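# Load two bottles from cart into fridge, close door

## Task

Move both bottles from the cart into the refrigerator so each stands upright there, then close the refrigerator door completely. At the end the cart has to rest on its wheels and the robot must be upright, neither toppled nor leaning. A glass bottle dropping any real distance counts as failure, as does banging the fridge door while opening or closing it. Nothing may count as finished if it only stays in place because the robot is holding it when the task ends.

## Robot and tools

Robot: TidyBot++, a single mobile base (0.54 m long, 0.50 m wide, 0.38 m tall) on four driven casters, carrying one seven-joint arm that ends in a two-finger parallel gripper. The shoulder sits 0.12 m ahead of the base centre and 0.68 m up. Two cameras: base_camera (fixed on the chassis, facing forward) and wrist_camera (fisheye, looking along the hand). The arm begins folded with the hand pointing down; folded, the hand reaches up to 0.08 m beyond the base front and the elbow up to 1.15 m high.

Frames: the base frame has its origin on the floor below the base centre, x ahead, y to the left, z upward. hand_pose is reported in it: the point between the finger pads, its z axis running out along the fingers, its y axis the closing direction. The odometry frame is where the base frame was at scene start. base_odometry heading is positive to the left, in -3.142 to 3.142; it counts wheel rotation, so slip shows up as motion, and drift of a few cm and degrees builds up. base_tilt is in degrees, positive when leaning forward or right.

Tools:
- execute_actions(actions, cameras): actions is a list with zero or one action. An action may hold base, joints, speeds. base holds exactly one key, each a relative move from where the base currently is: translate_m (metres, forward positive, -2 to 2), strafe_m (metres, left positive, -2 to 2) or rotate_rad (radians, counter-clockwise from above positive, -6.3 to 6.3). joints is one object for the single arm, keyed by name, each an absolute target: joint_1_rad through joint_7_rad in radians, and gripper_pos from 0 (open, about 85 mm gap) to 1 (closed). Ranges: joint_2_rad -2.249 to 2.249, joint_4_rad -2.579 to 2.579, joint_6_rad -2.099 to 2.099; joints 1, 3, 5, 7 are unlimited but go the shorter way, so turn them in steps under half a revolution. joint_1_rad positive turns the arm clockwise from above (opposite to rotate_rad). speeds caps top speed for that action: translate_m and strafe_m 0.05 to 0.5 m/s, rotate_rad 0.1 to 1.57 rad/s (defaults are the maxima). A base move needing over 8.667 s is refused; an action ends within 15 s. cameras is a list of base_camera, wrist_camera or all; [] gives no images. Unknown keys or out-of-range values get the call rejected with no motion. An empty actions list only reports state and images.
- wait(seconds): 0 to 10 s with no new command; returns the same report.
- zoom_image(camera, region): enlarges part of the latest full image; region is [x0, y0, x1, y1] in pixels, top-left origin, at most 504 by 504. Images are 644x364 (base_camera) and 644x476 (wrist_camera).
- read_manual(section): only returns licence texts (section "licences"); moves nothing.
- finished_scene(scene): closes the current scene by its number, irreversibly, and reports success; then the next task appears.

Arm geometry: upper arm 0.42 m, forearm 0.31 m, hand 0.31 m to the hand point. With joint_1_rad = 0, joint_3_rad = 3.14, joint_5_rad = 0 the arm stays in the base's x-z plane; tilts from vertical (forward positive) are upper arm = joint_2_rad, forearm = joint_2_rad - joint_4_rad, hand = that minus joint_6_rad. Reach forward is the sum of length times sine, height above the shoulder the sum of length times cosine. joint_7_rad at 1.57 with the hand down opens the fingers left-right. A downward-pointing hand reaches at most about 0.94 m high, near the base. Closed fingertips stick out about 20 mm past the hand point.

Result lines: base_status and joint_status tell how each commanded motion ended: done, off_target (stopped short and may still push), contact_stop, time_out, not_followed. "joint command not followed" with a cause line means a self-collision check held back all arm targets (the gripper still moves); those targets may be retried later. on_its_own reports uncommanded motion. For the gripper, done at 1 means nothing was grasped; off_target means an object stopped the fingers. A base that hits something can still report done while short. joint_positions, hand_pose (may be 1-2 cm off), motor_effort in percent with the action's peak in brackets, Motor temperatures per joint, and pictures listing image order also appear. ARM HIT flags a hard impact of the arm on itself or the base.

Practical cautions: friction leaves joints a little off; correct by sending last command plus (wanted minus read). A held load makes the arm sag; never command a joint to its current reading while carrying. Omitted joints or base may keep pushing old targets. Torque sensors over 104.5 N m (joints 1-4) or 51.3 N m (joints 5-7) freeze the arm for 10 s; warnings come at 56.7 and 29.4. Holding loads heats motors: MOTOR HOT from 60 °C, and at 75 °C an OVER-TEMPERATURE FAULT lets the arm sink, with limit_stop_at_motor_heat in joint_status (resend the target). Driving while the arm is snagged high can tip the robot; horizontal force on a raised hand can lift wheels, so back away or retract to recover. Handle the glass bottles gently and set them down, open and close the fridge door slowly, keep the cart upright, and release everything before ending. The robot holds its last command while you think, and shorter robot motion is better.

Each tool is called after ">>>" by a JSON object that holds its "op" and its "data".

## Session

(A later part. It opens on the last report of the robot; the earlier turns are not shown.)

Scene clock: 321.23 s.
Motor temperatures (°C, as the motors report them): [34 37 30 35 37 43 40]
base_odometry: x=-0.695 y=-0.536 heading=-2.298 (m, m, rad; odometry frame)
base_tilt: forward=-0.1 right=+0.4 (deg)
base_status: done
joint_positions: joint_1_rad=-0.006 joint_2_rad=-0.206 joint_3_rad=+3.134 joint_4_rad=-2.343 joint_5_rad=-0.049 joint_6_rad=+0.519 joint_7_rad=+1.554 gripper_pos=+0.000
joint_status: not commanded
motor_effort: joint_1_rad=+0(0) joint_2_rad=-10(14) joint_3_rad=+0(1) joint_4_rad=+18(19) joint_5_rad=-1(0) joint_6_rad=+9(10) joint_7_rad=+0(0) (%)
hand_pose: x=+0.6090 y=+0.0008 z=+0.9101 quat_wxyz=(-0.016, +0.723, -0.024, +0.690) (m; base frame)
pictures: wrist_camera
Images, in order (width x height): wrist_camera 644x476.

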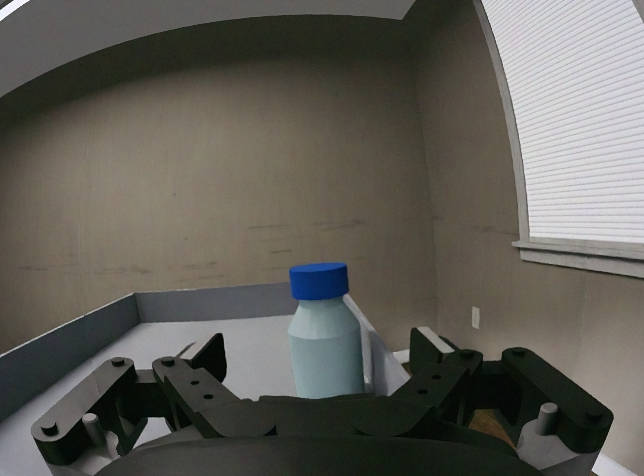

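>>> {"op": "execute_actions", "data": {"actions": [{"base":{"translate_m":0.13},"speeds":{"translate_m":0.07}}], "cameras": ["wrist_camera"]}}

Scene clock: 328.50 s.
Motor temperatures (°C, as the motors report them): [34 37 30 35 37 43 40]
base_odometry: x=-0.782 y=-0.633 heading=-2.298 (m, m, rad; odometry frame)
base_tilt: forward=-0.1 right=+0.4 (deg)
base_status: done
joint_positions: joint_1_rad=-0.006 joint_2_rad=-0.204 joint_3_rad=+3.134 joint_4_rad=-2.343 joint_5_rad=-0.049 joint_6_rad=+0.519 joint_7_rad=+1.554 gripper_pos=+0.000
joint_status: not commanded
motor_effort: joint_1_rad=+1(0) joint_2_rad=-11(13) joint_3_rad=+0(1) joint_4_rad=+18(18) joint_5_rad=-1(0) joint_6_rad=+9(9) joint_7_rad=+0(0) (%)
hand_pose: x=+0.6093 y=+0.0008 z=+0.9092 quat_wxyz=(-0.016, +0.724, -0.024, +0.689) (m; base frame)
pictures: wrist_camera
Images, in order (width x height): wrist_camera 644x476.

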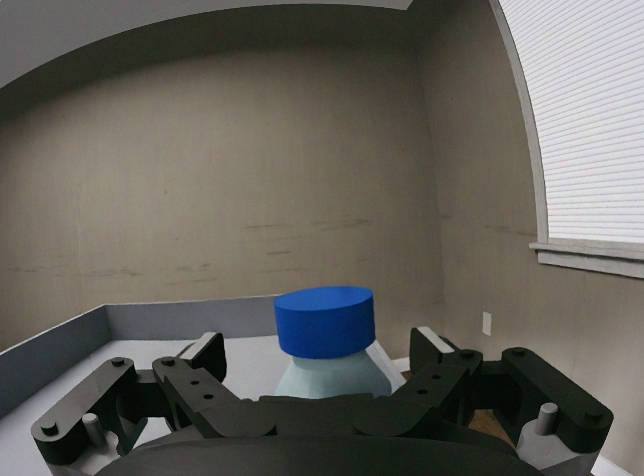

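>>> {"op": "execute_actions", "data": {"actions": [{"base":{"translate_m":0.055},"joints":{"joint_6_rad":0.585},"speeds":{"translate_m":0.05}}], "cameras": ["wrist_camera"]}}

Scene clock: 333.63 s.
Motor temperatures (°C, as the motors report them): [34 37 30 35 37 43 40]
base_odometry: x=-0.819 y=-0.674 heading=-2.299 (m, m, rad; odometry frame)
base_tilt: forward=-0.1 right=+0.4 (deg)
base_status: done
joint_positions: joint_1_rad=-0.006 joint_2_rad=-0.204 joint_3_rad=+3.134 joint_4_rad=-2.345 joint_5_rad=-0.049 joint_6_rad=+0.556 joint_7_rad=+1.554 gripper_pos=+0.000
joint_status: all done
motor_effort: joint_1_rad=+0(0) joint_2_rad=-11(13) joint_3_rad=+0(1) joint_4_rad=+18(19) joint_5_rad=-1(0) joint_6_rad=+9(10) joint_7_rad=+0(0) (%)
hand_pose: x=+0.6096 y=+0.0004 z=+0.9197 quat_wxyz=(-0.015, +0.712, -0.024, +0.702) (m; base frame)
pictures: wrist_camera
Images, in order (width x height): wrist_camera 644x476.

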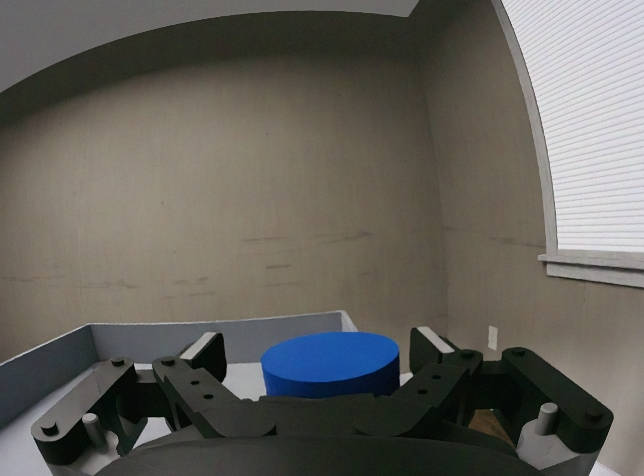

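Slightly high; lower a bit and grip.

>>> {"op": "execute_actions", "data": {"actions": [{"joints":{"joint_6_rad":0.5}}], "cameras": ["wrist_camera"]}}

>>> {"op": "execute_actions", "data": {"actions": [{"joints":{"gripper_pos":1}}], "cameras": ["wrist_camera"]}}

Scene clock: 337.73 s.
Motor temperatures (°C, as the motors report them): [34 37 30 35 37 43 40]
base_odometry: x=-0.819 y=-0.674 heading=-2.299 (m, m, rad; odometry frame)
base_tilt: forward=-0.1 right=+0.4 (deg)
base_status: not commanded
joint_positions: joint_1_rad=-0.006 joint_2_rad=-0.204 joint_3_rad=+3.134 joint_4_rad=-2.345 joint_5_rad=-0.049 joint_6_rad=+0.528 joint_7_rad=+1.554 gripper_pos=+0.000
joint_status: all done
motor_effort: joint_1_rad=+1(0) joint_2_rad=-11(11) joint_3_rad=+0(0) joint_4_rad=+18(19) joint_5_rad=-1(1) joint_6_rad=+9(10) joint_7_rad=+0(0) (%)
hand_pose: x=+0.6094 y=+0.0007 z=+0.9111 quat_wxyz=(-0.016, +0.722, -0.024, +0.692) (m; base frame)
pictures: wrist_camera
Images, in order (width x height): wrist_camera 644x476.

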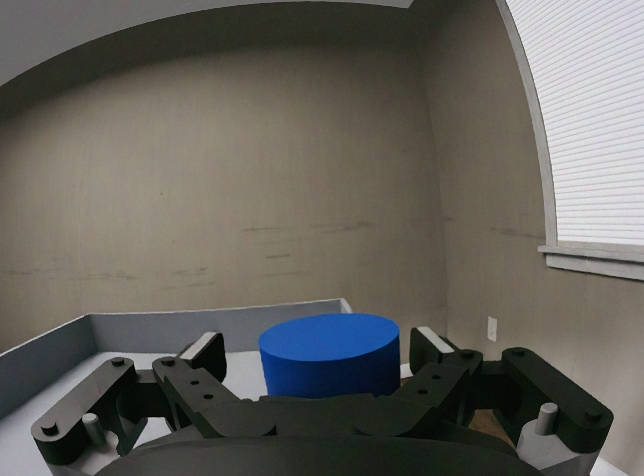

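Scene clock: 338.83 s.
Motor temperatures (°C, as the motors report them): [34 37 30 35 37 43 40]
base_odometry: x=-0.819 y=-0.674 heading=-2.299 (m, m, rad; odometry frame)
base_tilt: forward=-0.1 right=+0.3 (deg)
base_status: not commanded
joint_positions: joint_1_rad=-0.006 joint_2_rad=-0.204 joint_3_rad=+3.134 joint_4_rad=-2.345 joint_5_rad=-0.049 joint_6_rad=+0.528 joint_7_rad=+1.554 gripper_pos=+0.419
joint_status: gripper_pos off_target (ended at +0.419, target +1.000)
motor_effort: joint_1_rad=+0(1) joint_2_rad=-11(11) joint_3_rad=+0(1) joint_4_rad=+18(18) joint_5_rad=-1(0) joint_6_rad=+9(10) joint_7_rad=+0(0) (%)
hand_pose: x=+0.6093 y=+0.0007 z=+0.9110 quat_wxyz=(-0.016, +0.722, -0.024, +0.692) (m; base frame)
pictures: wrist_camera
Images, in order (width x height): wrist_camera 644x476.

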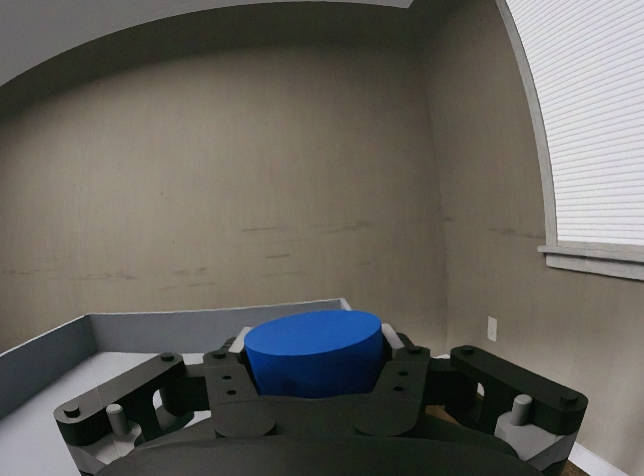

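>>> {"op": "execute_actions", "data": {"actions": [{"joints":{"joint_4_rad":-2.05,"joint_6_rad":0.27}}], "cameras": []}}

>>> {"op": "execute_actions", "data": {"actions": [{"joints":{"joint_2_rad":-0.25,"joint_4_rad":-1.65,"joint_6_rad":-0.2}}], "cameras": ["wrist_camera"]}}

>>> {"op": "execute_actions", "data": {"actions": [{"base":{"translate_m":-0.435},"speeds":{"translate_m":0.25}}], "cameras": []}}

>>> {"op": "execute_actions", "data": {"actions": [{"base":{"rotate_rad":1.57},"speeds":{"rotate_rad":0.6}}], "cameras": []}}

>>> {"op": "execute_actions", "data": {"actions": [{"base":{"translate_m":1.0},"speeds":{"translate_m":0.3}}]}}

Scene clock: 349.07 s.
Motor temperatures (°C, as the motors report them): [34 37 30 35 37 43 40]
base_odometry: x=-0.819 y=-0.674 heading=-2.299 (m, m, rad; odometry frame)
base_tilt: forward=-0.1 right=+0.4 (deg)
base_status: not commanded
joint_positions: joint_1_rad=-0.006 joint_2_rad=-0.195 joint_3_rad=+3.134 joint_4_rad=-2.071 joint_5_rad=-0.049 joint_6_rad=+0.284 joint_7_rad=+1.554 gripper_pos=+0.419
joint_status: all done
motor_effort: joint_1_rad=+1(0) joint_2_rad=-15(15) joint_3_rad=+0(0) joint_4_rad=+23(24) joint_5_rad=-1(1) joint_6_rad=+12(13) joint_7_rad=+0(1) (%)
hand_pose: x=+0.6485 y=+0.0047 z=+0.9936 quat_wxyz=(-0.021, +0.714, -0.022, +0.699) (m; base frame)
pictures: none
No camera images: the call's "cameras" was empty. Leave "cameras" out to get every camera's image.

Scene clock: 350.63 s.
Motor temperatures (°C, as the motors report them): [34 37 30 35 37 43 40]
base_odometry: x=-0.819 y=-0.674 heading=-2.299 (m, m, rad; odometry frame)
base_tilt: forward=-0.1 right=+0.3 (deg)
base_status: not commanded
joint_positions: joint_1_rad=-0.006 joint_2_rad=-0.226 joint_3_rad=+3.134 joint_4_rad=-1.672 joint_5_rad=-0.049 joint_6_rad=-0.186 joint_7_rad=+1.554 gripper_pos=+0.419
joint_status: all done
motor_effort: joint_1_rad=+1(1) joint_2_rad=-16(18) joint_3_rad=+0(0) joint_4_rad=+23(24) joint_5_rad=-1(1) joint_6_rad=+12(12) joint_7_rad=+0(0) (%)
hand_pose: x=+0.6471 y=+0.0120 z=+1.1124 quat_wxyz=(-0.029, +0.728, -0.015, +0.685) (m; base frame)
pictures: wrist_camera
Images, in order (width x height): wrist_camera 644x476.

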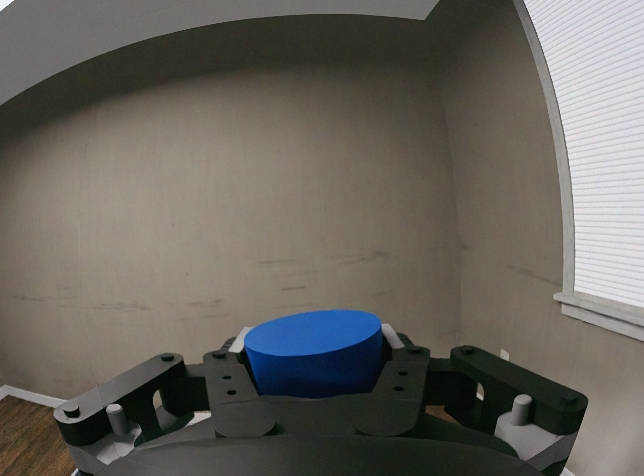

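Scene clock: 353.27 s.
Motor temperatures (°C, as the motors report them): [34 37 30 35 37 43 40]
base_odometry: x=-0.530 y=-0.349 heading=-2.299 (m, m, rad; odometry frame)
base_tilt: forward=-0.1 right=+0.5 (deg)
base_status: done
joint_positions: joint_1_rad=-0.006 joint_2_rad=-0.236 joint_3_rad=+3.134 joint_4_rad=-1.671 joint_5_rad=-0.049 joint_6_rad=-0.189 joint_7_rad=+1.554 gripper_pos=+0.419
joint_status: not commanded
motor_effort: joint_1_rad=+1(2) joint_2_rad=-15(19) joint_3_rad=+0(2) joint_4_rad=+23(25) joint_5_rad=-1(1) joint_6_rad=+12(13) joint_7_rad=+0(0) (%)
hand_pose: x=+0.6428 y=+0.0121 z=+1.1167 quat_wxyz=(-0.029, +0.726, -0.015, +0.687) (m; base frame)
pictures: none
No camera images: the call's "cameras" was empty. Leave "cameras" out to get every camera's image.

Scene clock: 356.60 s.
Motor temperatures (°C, as the motors report them): [34 37 30 35 37 43 40]
base_odometry: x=-0.530 y=-0.349 heading=-0.729 (m, m, rad; odometry frame)
base_tilt: forward=-0.2 right=+0.4 (deg)
base_status: done
joint_positions: joint_1_rad=-0.006 joint_2_rad=-0.236 joint_3_rad=+3.132 joint_4_rad=-1.671 joint_5_rad=-0.049 joint_6_rad=-0.189 joint_7_rad=+1.554 gripper_pos=+0.419
joint_status: not commanded
motor_effort: joint_1_rad=+1(2) joint_2_rad=-14(16) joint_3_rad=+0(4) joint_4_rad=+23(24) joint_5_rad=-1(2) joint_6_rad=+12(12) joint_7_rad=+0(0) (%)
hand_pose: x=+0.6427 y=+0.0130 z=+1.1166 quat_wxyz=(-0.030, +0.726, -0.014, +0.687) (m; base frame)
pictures: none
No camera images: the call's "cameras" was empty. Leave "cameras" out to get every camera's image.

Scene clock: 360.90 s.
Motor temperatures (°C, as the motors report them): [34 37 30 35 37 43 40]
base_odometry: x=+0.217 y=-1.014 heading=-0.728 (m, m, rad; odometry frame)
base_tilt: forward=+0.0 right=+0.4 (deg)
base_status: done
joint_positions: joint_1_rad=-0.006 joint_2_rad=-0.234 joint_3_rad=+3.132 joint_4_rad=-1.671 joint_5_rad=-0.049 joint_6_rad=-0.190 joint_7_rad=+1.554 gripper_pos=+0.419
joint_status: not commanded
motor_effort: joint_1_rad=+0(0) joint_2_rad=-15(19) joint_3_rad=+0(1) joint_4_rad=+23(24) joint_5_rad=-1(2) joint_6_rad=+12(13) joint_7_rad=+0(0) (%)
hand_pose: x=+0.6434 y=+0.0130 z=+1.1154 quat_wxyz=(-0.030, +0.727, -0.014, +0.686) (m; base frame)
pictures: base_camera, wrist_camera
Images, in order (width x height): base_camera 644x364, wrist_camera 644x476.

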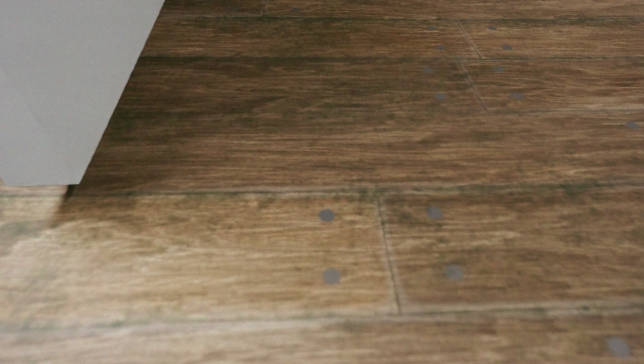

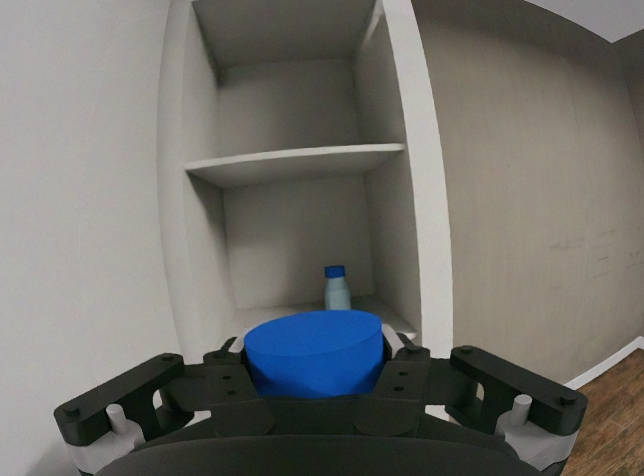

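>>> {"op": "execute_actions", "data": {"actions": [{"base":{"translate_m":0.45},"joints":{"joint_7_rad":1.45,"joint_1_rad":-0.24},"speeds":{"translate_m":0.15}}]}}

Scene clock: 372.33 s.
Motor temperatures (°C, as the motors report them): [34 37 30 35 37 43 40]
base_odometry: x=+0.373 y=-1.153 heading=-0.724 (m, m, rad; odometry frame)
base_tilt: forward=+0.0 right=+0.3 (deg)
base_status: translate_m time_out (by the wheels' count: +0.209 of +0.450)
joint_positions: joint_1_rad=-0.225 joint_2_rad=-0.231 joint_3_rad=+3.134 joint_4_rad=-1.669 joint_5_rad=-0.049 joint_6_rad=-0.195 joint_7_rad=+1.473 gripper_pos=+0.419
joint_status: all done
motor_effort: joint_1_rad=+0(4) joint_2_rad=-15(29) joint_3_rad=+0(6) joint_4_rad=+23(30) joint_5_rad=-1(2) joint_6_rad=+12(15) joint_7_rad=+0(1) (%)
hand_pose: x=+0.6294 y=+0.1259 z=+1.1136 quat_wxyz=(-0.131, +0.728, +0.035, +0.672) (m; base frame)
pictures: base_camera, wrist_camera
Images, in order (width x height): base_camera 644x364, wrist_camera 644x476.

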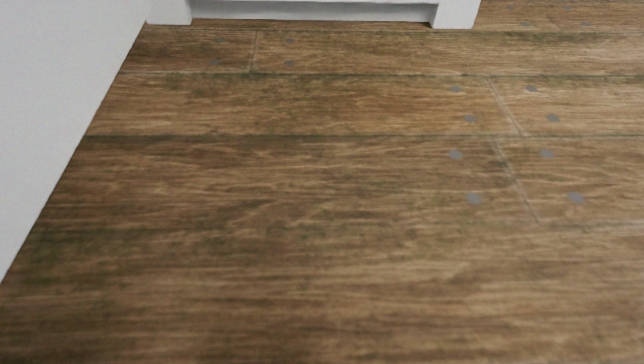

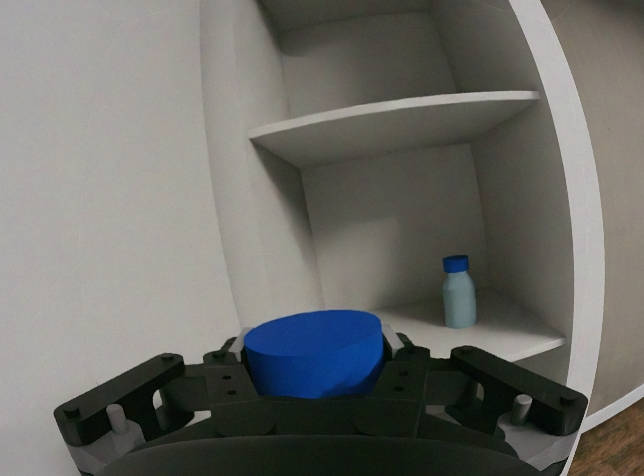

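>>> {"op": "execute_actions", "data": {"actions": [{"base":{"translate_m":-0.05}}], "cameras": []}}

>>> {"op": "execute_actions", "data": {"actions": [{"base":{"strafe_m":-0.09}}], "cameras": []}}

>>> {"op": "execute_actions", "data": {"actions": [{"base":{"translate_m":0.3},"speeds":{"translate_m":0.12}}]}}

Scene clock: 378.97 s.
Motor temperatures (°C, as the motors report them): [34 37 30 35 37 43 40]
base_odometry: x=+0.336 y=-1.120 heading=-0.723 (m, m, rad; odometry frame)
base_tilt: forward=-0.1 right=+0.4 (deg)
base_status: done
joint_positions: joint_1_rad=-0.225 joint_2_rad=-0.240 joint_3_rad=+3.134 joint_4_rad=-1.669 joint_5_rad=-0.049 joint_6_rad=-0.195 joint_7_rad=+1.473 gripper_pos=+0.419
joint_status: not commanded
motor_effort: joint_1_rad=+1(0) joint_2_rad=-15(19) joint_3_rad=+0(1) joint_4_rad=+24(24) joint_5_rad=-1(1) joint_6_rad=+12(12) joint_7_rad=+0(0) (%)
hand_pose: x=+0.6259 y=+0.1251 z=+1.1181 quat_wxyz=(-0.132, +0.725, +0.035, +0.675) (m; base frame)
pictures: none
No camera images: the call's "cameras" was empty. Leave "cameras" out to get every camera's image.

Scene clock: 380.20 s.
Motor temperatures (°C, as the motors report them): [34 37 30 35 37 43 40]
base_odometry: x=+0.277 y=-1.188 heading=-0.723 (m, m, rad; odometry frame)
base_tilt: forward=+0.0 right=+0.4 (deg)
base_status: done
joint_positions: joint_1_rad=-0.226 joint_2_rad=-0.240 joint_3_rad=+3.135 joint_4_rad=-1.669 joint_5_rad=-0.049 joint_6_rad=-0.195 joint_7_rad=+1.473 gripper_pos=+0.419
joint_status: not commanded
motor_effort: joint_1_rad=+1(3) joint_2_rad=-15(17) joint_3_rad=+0(3) joint_4_rad=+23(25) joint_5_rad=-1(2) joint_6_rad=+12(13) joint_7_rad=+0(0) (%)
hand_pose: x=+0.6258 y=+0.1251 z=+1.1181 quat_wxyz=(-0.132, +0.725, +0.035, +0.675) (m; base frame)
pictures: none
No camera images: the call's "cameras" was empty. Leave "cameras" out to get every camera's image.

Scene clock: 383.33 s.
Motor temperatures (°C, as the motors report them): [34 37 30 35 37 43 40]
base_odometry: x=+0.502 y=-1.386 heading=-0.723 (m, m, rad; odometry frame)
base_tilt: forward=-0.1 right=+0.4 (deg)
base_status: done
joint_positions: joint_1_rad=-0.226 joint_2_rad=-0.236 joint_3_rad=+3.135 joint_4_rad=-1.669 joint_5_rad=-0.049 joint_6_rad=-0.196 joint_7_rad=+1.473 gripper_pos=+0.419
joint_status: not commanded
motor_effort: joint_1_rad=+0(1) joint_2_rad=-15(18) joint_3_rad=+0(1) joint_4_rad=+24(25) joint_5_rad=-1(1) joint_6_rad=+12(13) joint_7_rad=+0(0) (%)
hand_pose: x=+0.6275 y=+0.1255 z=+1.1162 quat_wxyz=(-0.132, +0.726, +0.035, +0.674) (m; base frame)
pictures: base_camera, wrist_camera
Images, in order (width x height): base_camera 644x364, wrist_camera 644x476.

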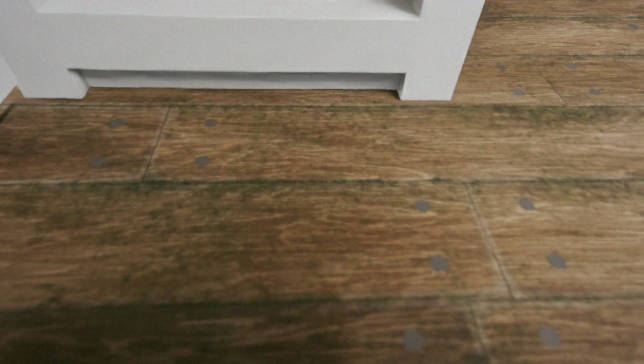

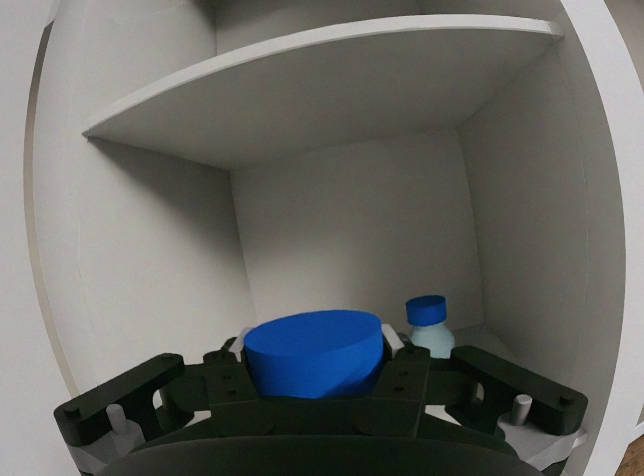

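>>> {"op": "execute_actions", "data": {"actions": [{"joints":{"joint_1_rad":-0.42}}], "cameras": []}}

>>> {"op": "execute_actions", "data": {"actions": [{"base":{"translate_m":0.3},"speeds":{"translate_m":0.1}}]}}

Scene clock: 390.67 s.
Motor temperatures (°C, as the motors report them): [34 37 30 35 37 43 40]
base_odometry: x=+0.502 y=-1.386 heading=-0.723 (m, m, rad; odometry frame)
base_tilt: forward=-0.2 right=+0.4 (deg)
base_status: not commanded
joint_positions: joint_1_rad=-0.404 joint_2_rad=-0.236 joint_3_rad=+3.134 joint_4_rad=-1.669 joint_5_rad=-0.049 joint_6_rad=-0.196 joint_7_rad=+1.473 gripper_pos=+0.419
joint_status: all done
motor_effort: joint_1_rad=+1(2) joint_2_rad=-15(15) joint_3_rad=+0(2) joint_4_rad=+23(24) joint_5_rad=-1(1) joint_6_rad=+12(13) joint_7_rad=+0(0) (%)
hand_pose: x=+0.5969 y=+0.2143 z=+1.1162 quat_wxyz=(-0.191, +0.720, +0.100, +0.659) (m; base frame)
pictures: none
No camera images: the call's "cameras" was empty. Leave "cameras" out to get every camera's image.

Scene clock: 394.23 s.
Motor temperatures (°C, as the motors report them): [34 37 30 35 37 43 40]
base_odometry: x=+0.727 y=-1.585 heading=-0.723 (m, m, rad; odometry frame)
base_tilt: forward=-0.1 right=+0.3 (deg)
base_status: done
joint_positions: joint_1_rad=-0.404 joint_2_rad=-0.235 joint_3_rad=+3.134 joint_4_rad=-1.669 joint_5_rad=-0.049 joint_6_rad=-0.196 joint_7_rad=+1.473 gripper_pos=+0.419
joint_status: not commanded
motor_effort: joint_1_rad=+0(2) joint_2_rad=-15(18) joint_3_rad=+0(2) joint_4_rad=+24(24) joint_5_rad=-1(1) joint_6_rad=+12(13) joint_7_rad=+0(0) (%)
hand_pose: x=+0.5972 y=+0.2144 z=+1.1158 quat_wxyz=(-0.191, +0.720, +0.100, +0.659) (m; base frame)
pictures: base_camera, wrist_camera
Images, in order (width x height): base_camera 644x364, wrist_camera 644x476.

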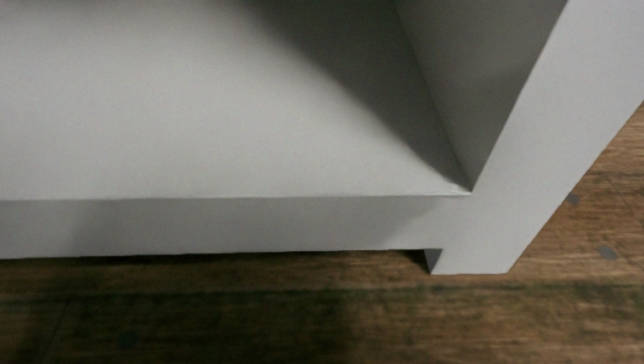

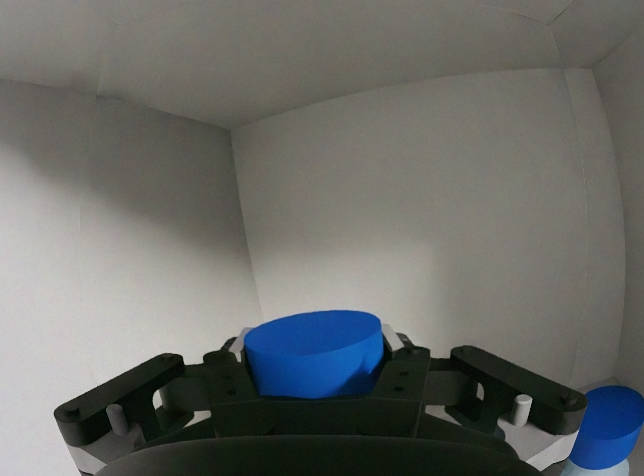

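>>> {"op": "execute_actions", "data": {"actions": [{"base":{"translate_m":0.04},"joints":{"joint_4_rad":-1.8,"joint_6_rad":0.0},"speeds":{"translate_m":0.05}}], "cameras": []}}

>>> {"op": "execute_actions", "data": {"actions": [{"joints":{"joint_4_rad":-1.93,"joint_6_rad":0.13}}], "cameras": []}}

>>> {"op": "execute_actions", "data": {"actions": [{"joints":{"joint_4_rad":-2.0,"joint_6_rad":0.2}}], "cameras": ["wrist_camera"]}}

Scene clock: 400.83 s.
Motor temperatures (°C, as the motors report them): [34 37 30 35 37 43 40]
base_odometry: x=+0.756 y=-1.612 heading=-0.723 (m, m, rad; odometry frame)
base_tilt: forward=-0.1 right=+0.4 (deg)
base_status: done
joint_positions: joint_1_rad=-0.404 joint_2_rad=-0.237 joint_3_rad=+3.134 joint_4_rad=-1.814 joint_5_rad=-0.049 joint_6_rad=-0.051 joint_7_rad=+1.473 gripper_pos=+0.419
joint_status: all done
motor_effort: joint_1_rad=+1(1) joint_2_rad=-15(18) joint_3_rad=+0(2) joint_4_rad=+23(25) joint_5_rad=-1(1) joint_6_rad=+12(12) joint_7_rad=+0(0) (%)
hand_pose: x=+0.6003 y=+0.2133 z=+1.0710 quat_wxyz=(-0.189, +0.720, +0.098, +0.660) (m; base frame)
pictures: none
No camera images: the call's "cameras" was empty. Leave "cameras" out to get every camera's image.

Scene clock: 401.90 s.
Motor temperatures (°C, as the motors report them): [34 37 30 35 37 43 40]
base_odometry: x=+0.756 y=-1.612 heading=-0.723 (m, m, rad; odometry frame)
base_tilt: forward=-0.1 right=+0.4 (deg)
base_status: not commanded
joint_positions: joint_1_rad=-0.404 joint_2_rad=-0.237 joint_3_rad=+3.134 joint_4_rad=-1.944 joint_5_rad=-0.049 joint_6_rad=+0.079 joint_7_rad=+1.473 gripper_pos=+0.419
joint_status: all done
motor_effort: joint_1_rad=+1(2) joint_2_rad=-15(16) joint_3_rad=+0(1) joint_4_rad=+23(25) joint_5_rad=-1(1) joint_6_rad=+12(13) joint_7_rad=+0(0) (%)
hand_pose: x=+0.5984 y=+0.2102 z=+1.0301 quat_wxyz=(-0.187, +0.721, +0.096, +0.660) (m; base frame)
pictures: none
No camera images: the call's "cameras" was empty. Leave "cameras" out to get every camera's image.

Scene clock: 402.70 s.
Motor temperatures (°C, as the motors report them): [34 37 30 35 37 43 40]
base_odometry: x=+0.756 y=-1.612 heading=-0.723 (m, m, rad; odometry frame)
base_tilt: forward=-0.1 right=+0.3 (deg)
base_status: not commanded
joint_positions: joint_1_rad=-0.405 joint_2_rad=-0.240 joint_3_rad=+3.134 joint_4_rad=-1.992 joint_5_rad=-0.049 joint_6_rad=+0.166 joint_7_rad=+1.473 gripper_pos=+0.419
joint_status: all done
motor_effort: joint_1_rad=+1(3) joint_2_rad=-12(15) joint_3_rad=+1(2) joint_4_rad=+20(23) joint_5_rad=-1(1) joint_6_rad=+10(13) joint_7_rad=+0(0) (%)
hand_pose: x=+0.5959 y=+0.2082 z=+1.0292 quat_wxyz=(-0.190, +0.706, +0.093, +0.675) (m; base frame)
pictures: wrist_camera
Images, in order (width x height): wrist_camera 644x476.

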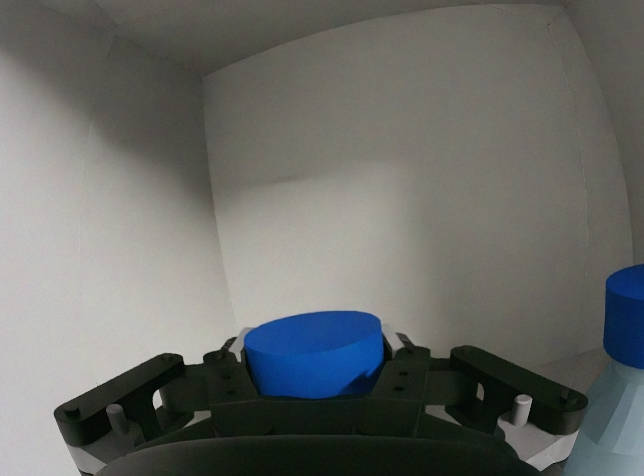

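>>> {"op": "execute_actions", "data": {"actions": [{"joints":{"gripper_pos":0}}], "cameras": ["wrist_camera"]}}

>>> {"op": "execute_actions", "data": {"actions": [{"base":{"translate_m":-0.04},"speeds":{"translate_m":0.05}}], "cameras": []}}

>>> {"op": "execute_actions", "data": {"actions": [{"base":{"strafe_m":-0.02}}], "cameras": ["wrist_camera"]}}

>>> {"op": "execute_actions", "data": {"actions": [{"base":{"translate_m":-0.3},"speeds":{"translate_m":0.12}}]}}

Scene clock: 413.20 s.
Motor temperatures (°C, as the motors report them): [34 37 30 35 37 43 40]
base_odometry: x=+0.756 y=-1.612 heading=-0.723 (m, m, rad; odometry frame)
base_tilt: forward=-0.1 right=+0.5 (deg)
base_status: not commanded
joint_positions: joint_1_rad=-0.405 joint_2_rad=-0.240 joint_3_rad=+3.134 joint_4_rad=-1.992 joint_5_rad=-0.049 joint_6_rad=+0.166 joint_7_rad=+1.473 gripper_pos=+0.000
joint_status: all done
motor_effort: joint_1_rad=+0(1) joint_2_rad=-12(11) joint_3_rad=+0(2) joint_4_rad=+20(21) joint_5_rad=-1(1) joint_6_rad=+9(10) joint_7_rad=+0(1) (%)
hand_pose: x=+0.5959 y=+0.2082 z=+1.0293 quat_wxyz=(-0.190, +0.706, +0.093, +0.676) (m; base frame)
pictures: wrist_camera
Images, in order (width x height): wrist_camera 644x476.

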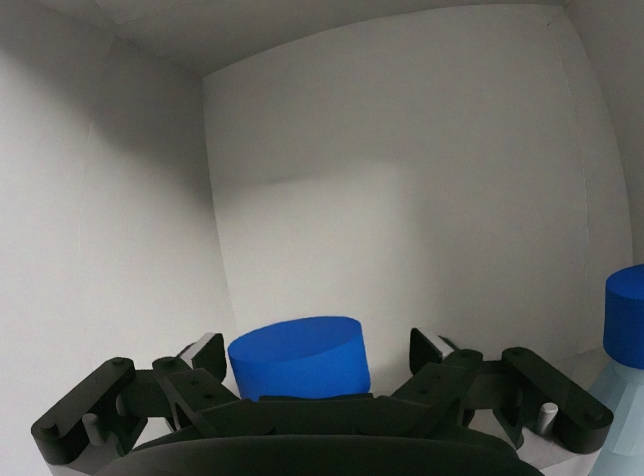

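Scene clock: 414.47 s.
Motor temperatures (°C, as the motors report them): [34 37 30 35 37 43 40]
base_odometry: x=+0.726 y=-1.585 heading=-0.723 (m, m, rad; odometry frame)
base_tilt: forward=-0.1 right=+0.3 (deg)
base_status: done
joint_positions: joint_1_rad=-0.405 joint_2_rad=-0.243 joint_3_rad=+3.134 joint_4_rad=-1.992 joint_5_rad=-0.049 joint_6_rad=+0.167 joint_7_rad=+1.473 gripper_pos=+0.000
joint_status: not commanded
motor_effort: joint_1_rad=+0(1) joint_2_rad=-12(14) joint_3_rad=+0(1) joint_4_rad=+20(21) joint_5_rad=-1(1) joint_6_rad=+9(9) joint_7_rad=+0(0) (%)
hand_pose: x=+0.5951 y=+0.2078 z=+1.0310 quat_wxyz=(-0.190, +0.705, +0.092, +0.677) (m; base frame)
pictures: none
No camera images: the call's "cameras" was empty. Leave "cameras" out to get every camera's image.

Scene clock: 415.23 s.
Motor temperatures (°C, as the motors report them): [34 37 30 35 37 43 40]
base_odometry: x=+0.713 y=-1.600 heading=-0.723 (m, m, rad; odometry frame)
base_tilt: forward=-0.1 right=+0.4 (deg)
base_status: done
joint_positions: joint_1_rad=-0.406 joint_2_rad=-0.244 joint_3_rad=+3.134 joint_4_rad=-1.992 joint_5_rad=-0.049 joint_6_rad=+0.169 joint_7_rad=+1.473 gripper_pos=+0.000
joint_status: not commanded
motor_effort: joint_1_rad=+0(2) joint_2_rad=-12(13) joint_3_rad=+0(2) joint_4_rad=+20(21) joint_5_rad=-1(1) joint_6_rad=+9(10) joint_7_rad=+0(0) (%)
hand_pose: x=+0.5945 y=+0.2079 z=+1.0318 quat_wxyz=(-0.191, +0.704, +0.092, +0.678) (m; base frame)
pictures: wrist_camera
Images, in order (width x height): wrist_camera 644x476.

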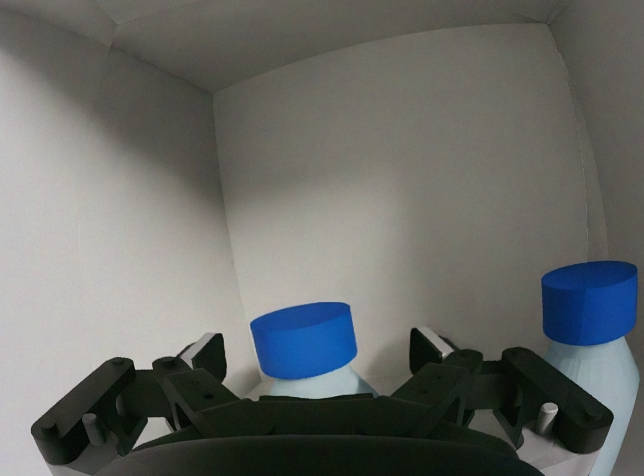

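Scene clock: 418.33 s.
Motor temperatures (°C, as the motors report them): [34 37 30 35 37 43 40]
base_odometry: x=+0.488 y=-1.402 heading=-0.723 (m, m, rad; odometry frame)
base_tilt: forward=-0.2 right=+0.4 (deg)
base_status: done
joint_positions: joint_1_rad=-0.406 joint_2_rad=-0.247 joint_3_rad=+3.134 joint_4_rad=-1.993 joint_5_rad=-0.049 joint_6_rad=+0.170 joint_7_rad=+1.473 gripper_pos=+0.000
joint_status: not commanded
motor_effort: joint_1_rad=+0(1) joint_2_rad=-12(15) joint_3_rad=+0(1) joint_4_rad=+20(21) joint_5_rad=-1(1) joint_6_rad=+9(10) joint_7_rad=+0(0) (%)
hand_pose: x=+0.5936 y=+0.2075 z=+1.0332 quat_wxyz=(-0.191, +0.703, +0.092, +0.679) (m; base frame)
pictures: base_camera, wrist_camera
Images, in order (width x height): base_camera 644x364, wrist_camera 644x476.

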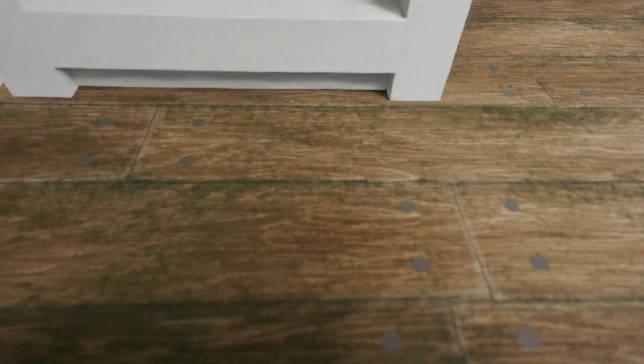

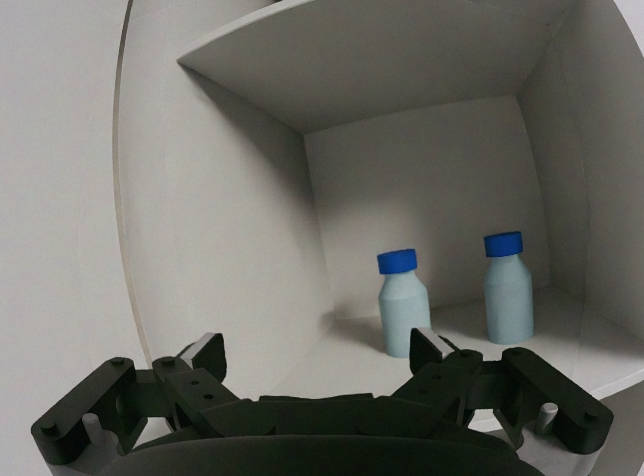

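>>> {"op": "execute_actions", "data": {"actions": [{"base":{"translate_m":-0.65}}], "cameras": []}}

>>> {"op": "execute_actions", "data": {"actions": [{"base":{"strafe_m":0.62},"joints":{"joint_1_rad":0,"joint_2_rad":-0.35,"joint_4_rad":-2.55,"joint_6_rad":0.2,"joint_7_rad":0,"gripper_pos":1},"speeds":{"strafe_m":0.3}}]}}

Scene clock: 433.50 s.
Motor temperatures (°C, as the motors report them): [34 37 30 35 37 43 40]
base_odometry: x=+0.000 y=-0.972 heading=-0.723 (m, m, rad; odometry frame)
base_tilt: forward=-0.1 right=+0.4 (deg)
base_status: done
joint_positions: joint_1_rad=-0.406 joint_2_rad=-0.248 joint_3_rad=+3.134 joint_4_rad=-1.994 joint_5_rad=-0.049 joint_6_rad=+0.171 joint_7_rad=+1.473 gripper_pos=+0.000
joint_status: not commanded
motor_effort: joint_1_rad=+0(1) joint_2_rad=-12(15) joint_3_rad=+0(1) joint_4_rad=+20(21) joint_5_rad=-1(1) joint_6_rad=+10(10) joint_7_rad=+0(0) (%)
hand_pose: x=+0.5930 y=+0.2072 z=+1.0339 quat_wxyz=(-0.191, +0.702, +0.092, +0.679) (m; base frame)
pictures: none
No camera images: the call's "cameras" was empty. Leave "cameras" out to get every camera's image.

Scene clock: 436.53 s.
Motor temperatures (°C, as the motors report them): [34 37 30 35 37 43 40]
base_odometry: x=+0.410 y=-0.507 heading=-0.722 (m, m, rad; odometry frame)
base_tilt: forward=-0.1 right=+0.4 (deg)
base_status: done
joint_positions: joint_1_rad=-0.021 joint_2_rad=-0.333 joint_3_rad=+3.134 joint_4_rad=-2.545 joint_5_rad=-0.049 joint_6_rad=+0.171 joint_7_rad=+0.017 gripper_pos=+0.999
joint_status: all done
motor_effort: joint_1_rad=+1(0) joint_2_rad=-5(11) joint_3_rad=+0(2) joint_4_rad=+17(20) joint_5_rad=+0(1) joint_6_rad=+8(10) joint_7_rad=+0(0) (%)
hand_pose: x=+0.5106 y=+0.0101 z=+0.7503 quat_wxyz=(-0.377, +0.601, -0.604, +0.362) (m; base frame)
pictures: base_camera, wrist_camera
Images, in order (width x height): base_camera 644x364, wrist_camera 644x476.

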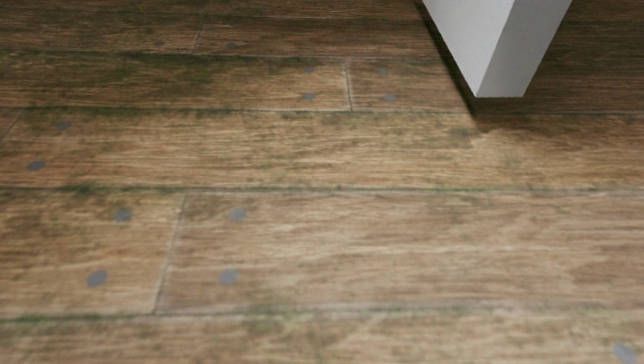

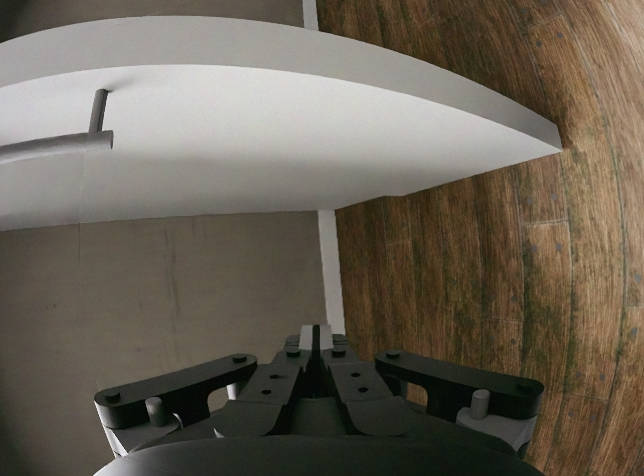

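>>> {"op": "execute_actions", "data": {"actions": [{"base":{"translate_m":0.45},"speeds":{"translate_m":0.25}}], "cameras": []}}

>>> {"op": "execute_actions", "data": {"actions": [{"base":{"strafe_m":-0.5},"speeds":{"strafe_m":0.07}}]}}

Scene clock: 446.30 s.
Motor temperatures (°C, as the motors report them): [34 37 30 35 37 43 40]
base_odometry: x=+0.719 y=-0.779 heading=-0.733 (m, m, rad; odometry frame)
base_tilt: forward=-0.2 right=+0.4 (deg)
base_status: translate_m time_out (by the wheels' count: +0.412 of +0.450)
joint_positions: joint_1_rad=-0.016 joint_2_rad=-0.343 joint_3_rad=+3.131 joint_4_rad=-2.546 joint_5_rad=-0.049 joint_6_rad=+0.175 joint_7_rad=+0.017 gripper_pos=+0.999
joint_status: not commanded
motor_effort: joint_1_rad=+0(1) joint_2_rad=-7(18) joint_3_rad=+0(4) joint_4_rad=+17(18) joint_5_rad=-1(0) joint_6_rad=+8(10) joint_7_rad=+0(0) (%)
hand_pose: x=+0.5101 y=+0.0090 z=+0.7546 quat_wxyz=(-0.380, +0.598, -0.603, +0.367) (m; base frame)
pictures: none
No camera images: the call's "cameras" was empty. Leave "cameras" out to get every camera's image.

not run: a stop came earlier in this reply.

>>> {"op": "execute_actions", "data": {"actions": []}}

Scene clock: 447.80 s.
Motor temperatures (°C, as the motors report them): [34 37 30 35 37 43 40]
base_odometry: x=+0.719 y=-0.779 heading=-0.733 (m, m, rad; odometry frame)
base_tilt: forward=-0.1 right=+0.4 (deg)
base_status: translate_m time_out (by the wheels' count: +0.412 of +0.450)
joint_positions: joint_1_rad=-0.016 joint_2_rad=-0.343 joint_3_rad=+3.131 joint_4_rad=-2.546 joint_5_rad=-0.049 joint_6_rad=+0.175 joint_7_rad=+0.017 gripper_pos=+0.999
joint_status: not commanded
motor_effort: joint_1_rad=+1(1) joint_2_rad=-6(18) joint_3_rad=+0(4) joint_4_rad=+17(18) joint_5_rad=-1(0) joint_6_rad=+9(10) joint_7_rad=+0(0) (%)
hand_pose: x=+0.5101 y=+0.0090 z=+0.7546 quat_wxyz=(-0.380, +0.598, -0.603, +0.367) (m; base frame)
pictures: base_camera, wrist_camera
Images, in order (width x height): base_camera 644x364, wrist_camera 644x476.

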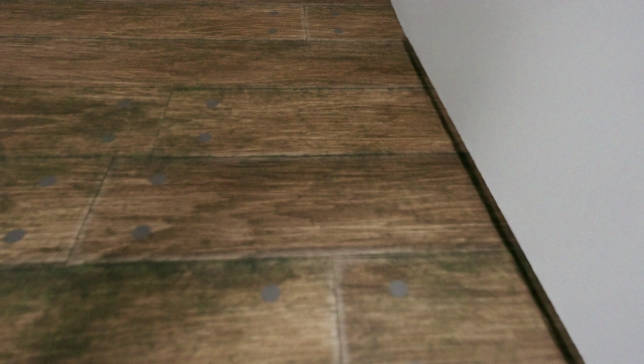

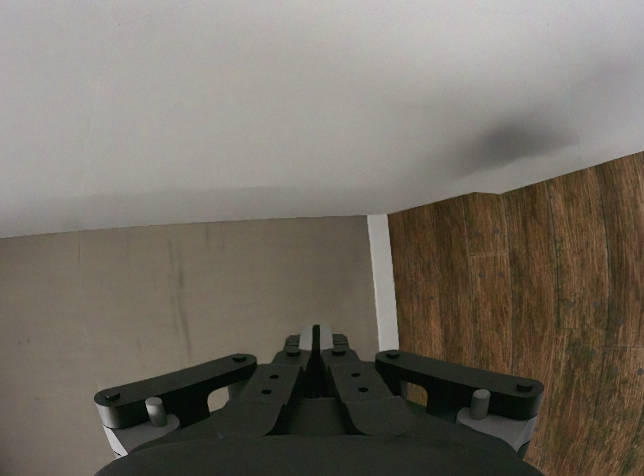

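>>> {"op": "execute_actions", "data": {"actions": [{"base":{"translate_m":-0.05}}], "cameras": []}}

>>> {"op": "execute_actions", "data": {"actions": [{"base":{"strafe_m":-0.45},"speeds":{"strafe_m":0.07}}]}}

Scene clock: 454.63 s.
Motor temperatures (°C, as the motors report them): [34 37 30 35 37 43 40]
base_odometry: x=+0.682 y=-0.746 heading=-0.733 (m, m, rad; odometry frame)
base_tilt: forward=-0.1 right=+0.4 (deg)
base_status: done
joint_positions: joint_1_rad=-0.016 joint_2_rad=-0.347 joint_3_rad=+3.131 joint_4_rad=-2.547 joint_5_rad=-0.049 joint_6_rad=+0.175 joint_7_rad=+0.017 gripper_pos=+0.999
joint_status: not commanded
motor_effort: joint_1_rad=+0(0) joint_2_rad=-5(8) joint_3_rad=+0(1) joint_4_rad=+17(18) joint_5_rad=-1(1) joint_6_rad=+9(9) joint_7_rad=+0(0) (%)
hand_pose: x=+0.5095 y=+0.0090 z=+0.7559 quat_wxyz=(-0.382, +0.597, -0.602, +0.368) (m; base frame)
pictures: none
No camera images: the call's "cameras" was empty. Leave "cameras" out to get every camera's image.

Scene clock: 461.57 s.
Motor temperatures (°C, as the motors report them): [34 37 30 35 37 43 40]
base_odometry: x=+0.381 y=-1.080 heading=-0.733 (m, m, rad; odometry frame)
base_tilt: forward=-0.1 right=+0.4 (deg)
base_status: done
joint_positions: joint_1_rad=-0.013 joint_2_rad=-0.347 joint_3_rad=+3.128 joint_4_rad=-2.548 joint_5_rad=-0.049 joint_6_rad=+0.175 joint_7_rad=+0.017 gripper_pos=+0.999
joint_status: not commanded
motor_effort: joint_1_rad=+1(5) joint_2_rad=-6(7) joint_3_rad=+0(6) joint_4_rad=+17(18) joint_5_rad=-1(2) joint_6_rad=+9(9) joint_7_rad=+0(0) (%)
hand_pose: x=+0.5093 y=+0.0093 z=+0.7557 quat_wxyz=(-0.381, +0.598, -0.602, +0.368) (m; base frame)
pictures: base_camera, wrist_camera
Images, in order (width x height): base_camera 644x364, wrist_camera 644x476.

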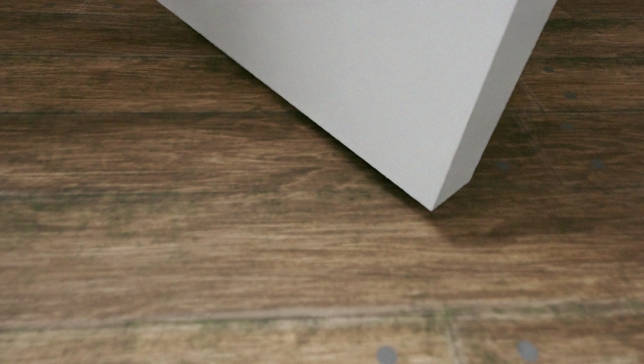

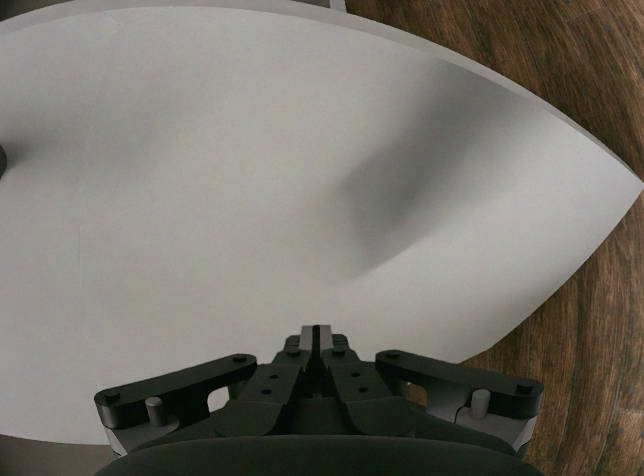

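>>> {"op": "execute_actions", "data": {"actions": [{"base":{"strafe_m":-0.1},"speeds":{"strafe_m":0.05}}], "cameras": []}}

>>> {"op": "execute_actions", "data": {"actions": [{"base":{"translate_m":0.25},"speeds":{"translate_m":0.05}}]}}

Scene clock: 470.80 s.
Motor temperatures (°C, as the motors report them): [34 37 30 35 37 43 40]
base_odometry: x=+0.314 y=-1.155 heading=-0.732 (m, m, rad; odometry frame)
base_tilt: forward=-0.1 right=+0.4 (deg)
base_status: done
joint_positions: joint_1_rad=-0.013 joint_2_rad=-0.347 joint_3_rad=+3.128 joint_4_rad=-2.548 joint_5_rad=-0.049 joint_6_rad=+0.175 joint_7_rad=+0.017 gripper_pos=+0.999
joint_status: not commanded
motor_effort: joint_1_rad=+1(2) joint_2_rad=-5(5) joint_3_rad=+0(1) joint_4_rad=+17(17) joint_5_rad=-1(1) joint_6_rad=+9(9) joint_7_rad=+0(1) (%)
hand_pose: x=+0.5093 y=+0.0093 z=+0.7557 quat_wxyz=(-0.381, +0.598, -0.602, +0.368) (m; base frame)
pictures: none
No camera images: the call's "cameras" was empty. Leave "cameras" out to get every camera's image.

Scene clock: 476.27 s.
Motor temperatures (°C, as the motors report them): [34 37 30 35 37 43 40]
base_odometry: x=+0.500 y=-1.322 heading=-0.732 (m, m, rad; odometry frame)
base_tilt: forward=-0.1 right=+0.4 (deg)
base_status: done
joint_positions: joint_1_rad=-0.013 joint_2_rad=-0.348 joint_3_rad=+3.128 joint_4_rad=-2.550 joint_5_rad=-0.049 joint_6_rad=+0.175 joint_7_rad=+0.017 gripper_pos=+0.999
joint_status: not commanded
motor_effort: joint_1_rad=+1(3) joint_2_rad=-5(7) joint_3_rad=+0(3) joint_4_rad=+17(19) joint_5_rad=-1(2) joint_6_rad=+9(11) joint_7_rad=+0(0) (%)
hand_pose: x=+0.5084 y=+0.0093 z=+0.7546 quat_wxyz=(-0.381, +0.598, -0.602, +0.367) (m; base frame)
pictures: base_camera, wrist_camera
Images, in order (width x height): base_camera 644x364, wrist_camera 644x476.

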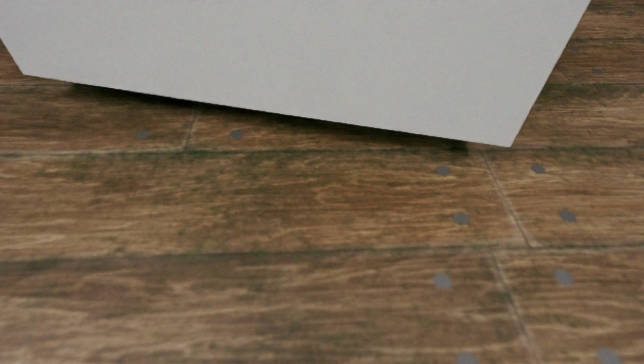

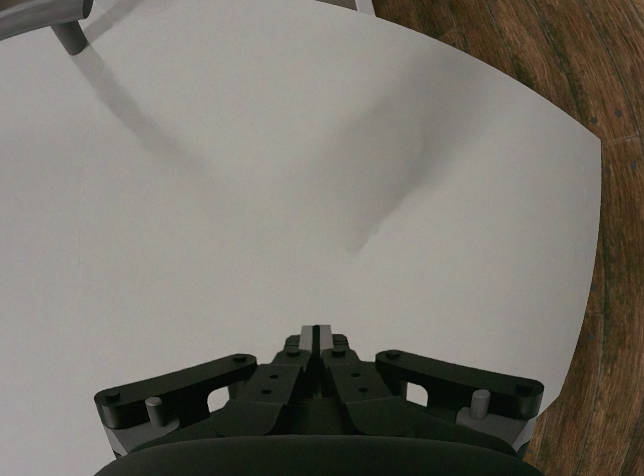

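>>> {"op": "execute_actions", "data": {"actions": [{"base":{"translate_m":0.18},"speeds":{"translate_m":0.1}}], "cameras": []}}

>>> {"op": "execute_actions", "data": {"actions": [{"base":{"translate_m":0.15},"speeds":{"translate_m":0.05}}]}}

Scene clock: 482.80 s.
Motor temperatures (°C, as the motors report them): [34 37 30 35 37 43 40]
base_odometry: x=+0.634 y=-1.443 heading=-0.732 (m, m, rad; odometry frame)
base_tilt: forward=-0.2 right=+0.4 (deg)
base_status: done
joint_positions: joint_1_rad=-0.013 joint_2_rad=-0.370 joint_3_rad=+3.128 joint_4_rad=-2.583 joint_5_rad=-0.049 joint_6_rad=+0.173 joint_7_rad=+0.017 gripper_pos=+0.999
joint_status: not commanded
motor_effort: joint_1_rad=+0(1) joint_2_rad=+0(7) joint_3_rad=-1(1) joint_4_rad=+23(32) joint_5_rad=-1(0) joint_6_rad=+13(19) joint_7_rad=+0(0) (%)
hand_pose: x=+0.4961 y=+0.0088 z=+0.7451 quat_wxyz=(-0.376, +0.601, -0.605, +0.364) (m; base frame)
pictures: none
No camera images: the call's "cameras" was empty. Leave "cameras" out to get every camera's image.

Scene clock: 488.90 s.
Motor temperatures (°C, as the motors report them): [34 37 30 35 37 44 40]
base_odometry: x=+0.743 y=-1.540 heading=-0.735 (m, m, rad; odometry frame)
base_tilt: forward=-0.2 right=+0.4 (deg)
base_status: translate_m time_out (by the wheels' count: +0.147 of +0.150)
joint_positions: joint_1_rad=-0.004 joint_2_rad=-0.438 joint_3_rad=+3.128 joint_4_rad=-2.591 joint_5_rad=-0.049 joint_6_rad=+0.078 joint_7_rad=+0.017 gripper_pos=+0.999
joint_status: not commanded
motor_effort: joint_1_rad=-1(3) joint_2_rad=+13(16) joint_3_rad=+0(2) joint_4_rad=+25(32) joint_5_rad=-1(0) joint_6_rad=+29(32) joint_7_rad=+0(0) (%)
hand_pose: x=+0.4756 y=+0.0065 z=+0.7395 quat_wxyz=(-0.365, +0.605, -0.613, +0.354) (m; base frame)
pictures: base_camera, wrist_camera
Images, in order (width x height): base_camera 644x364, wrist_camera 644x476.

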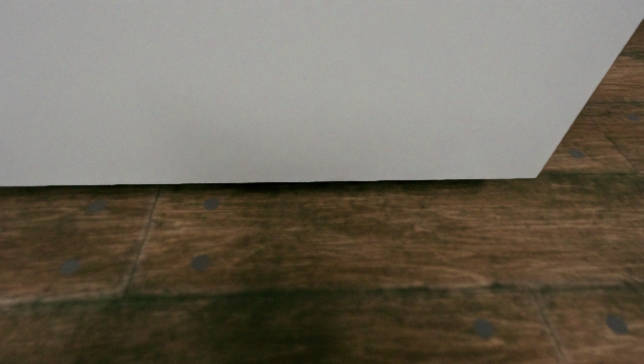

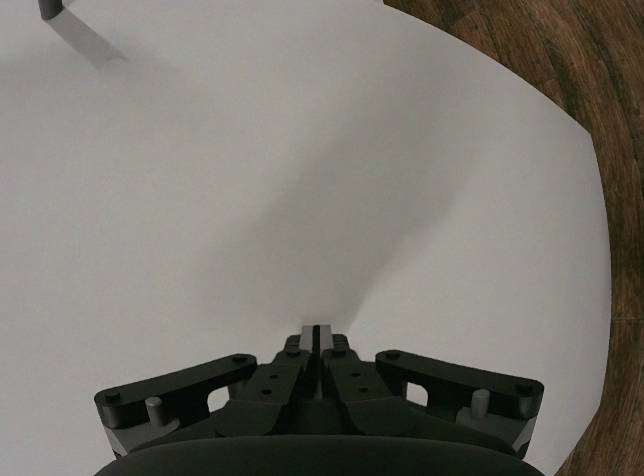

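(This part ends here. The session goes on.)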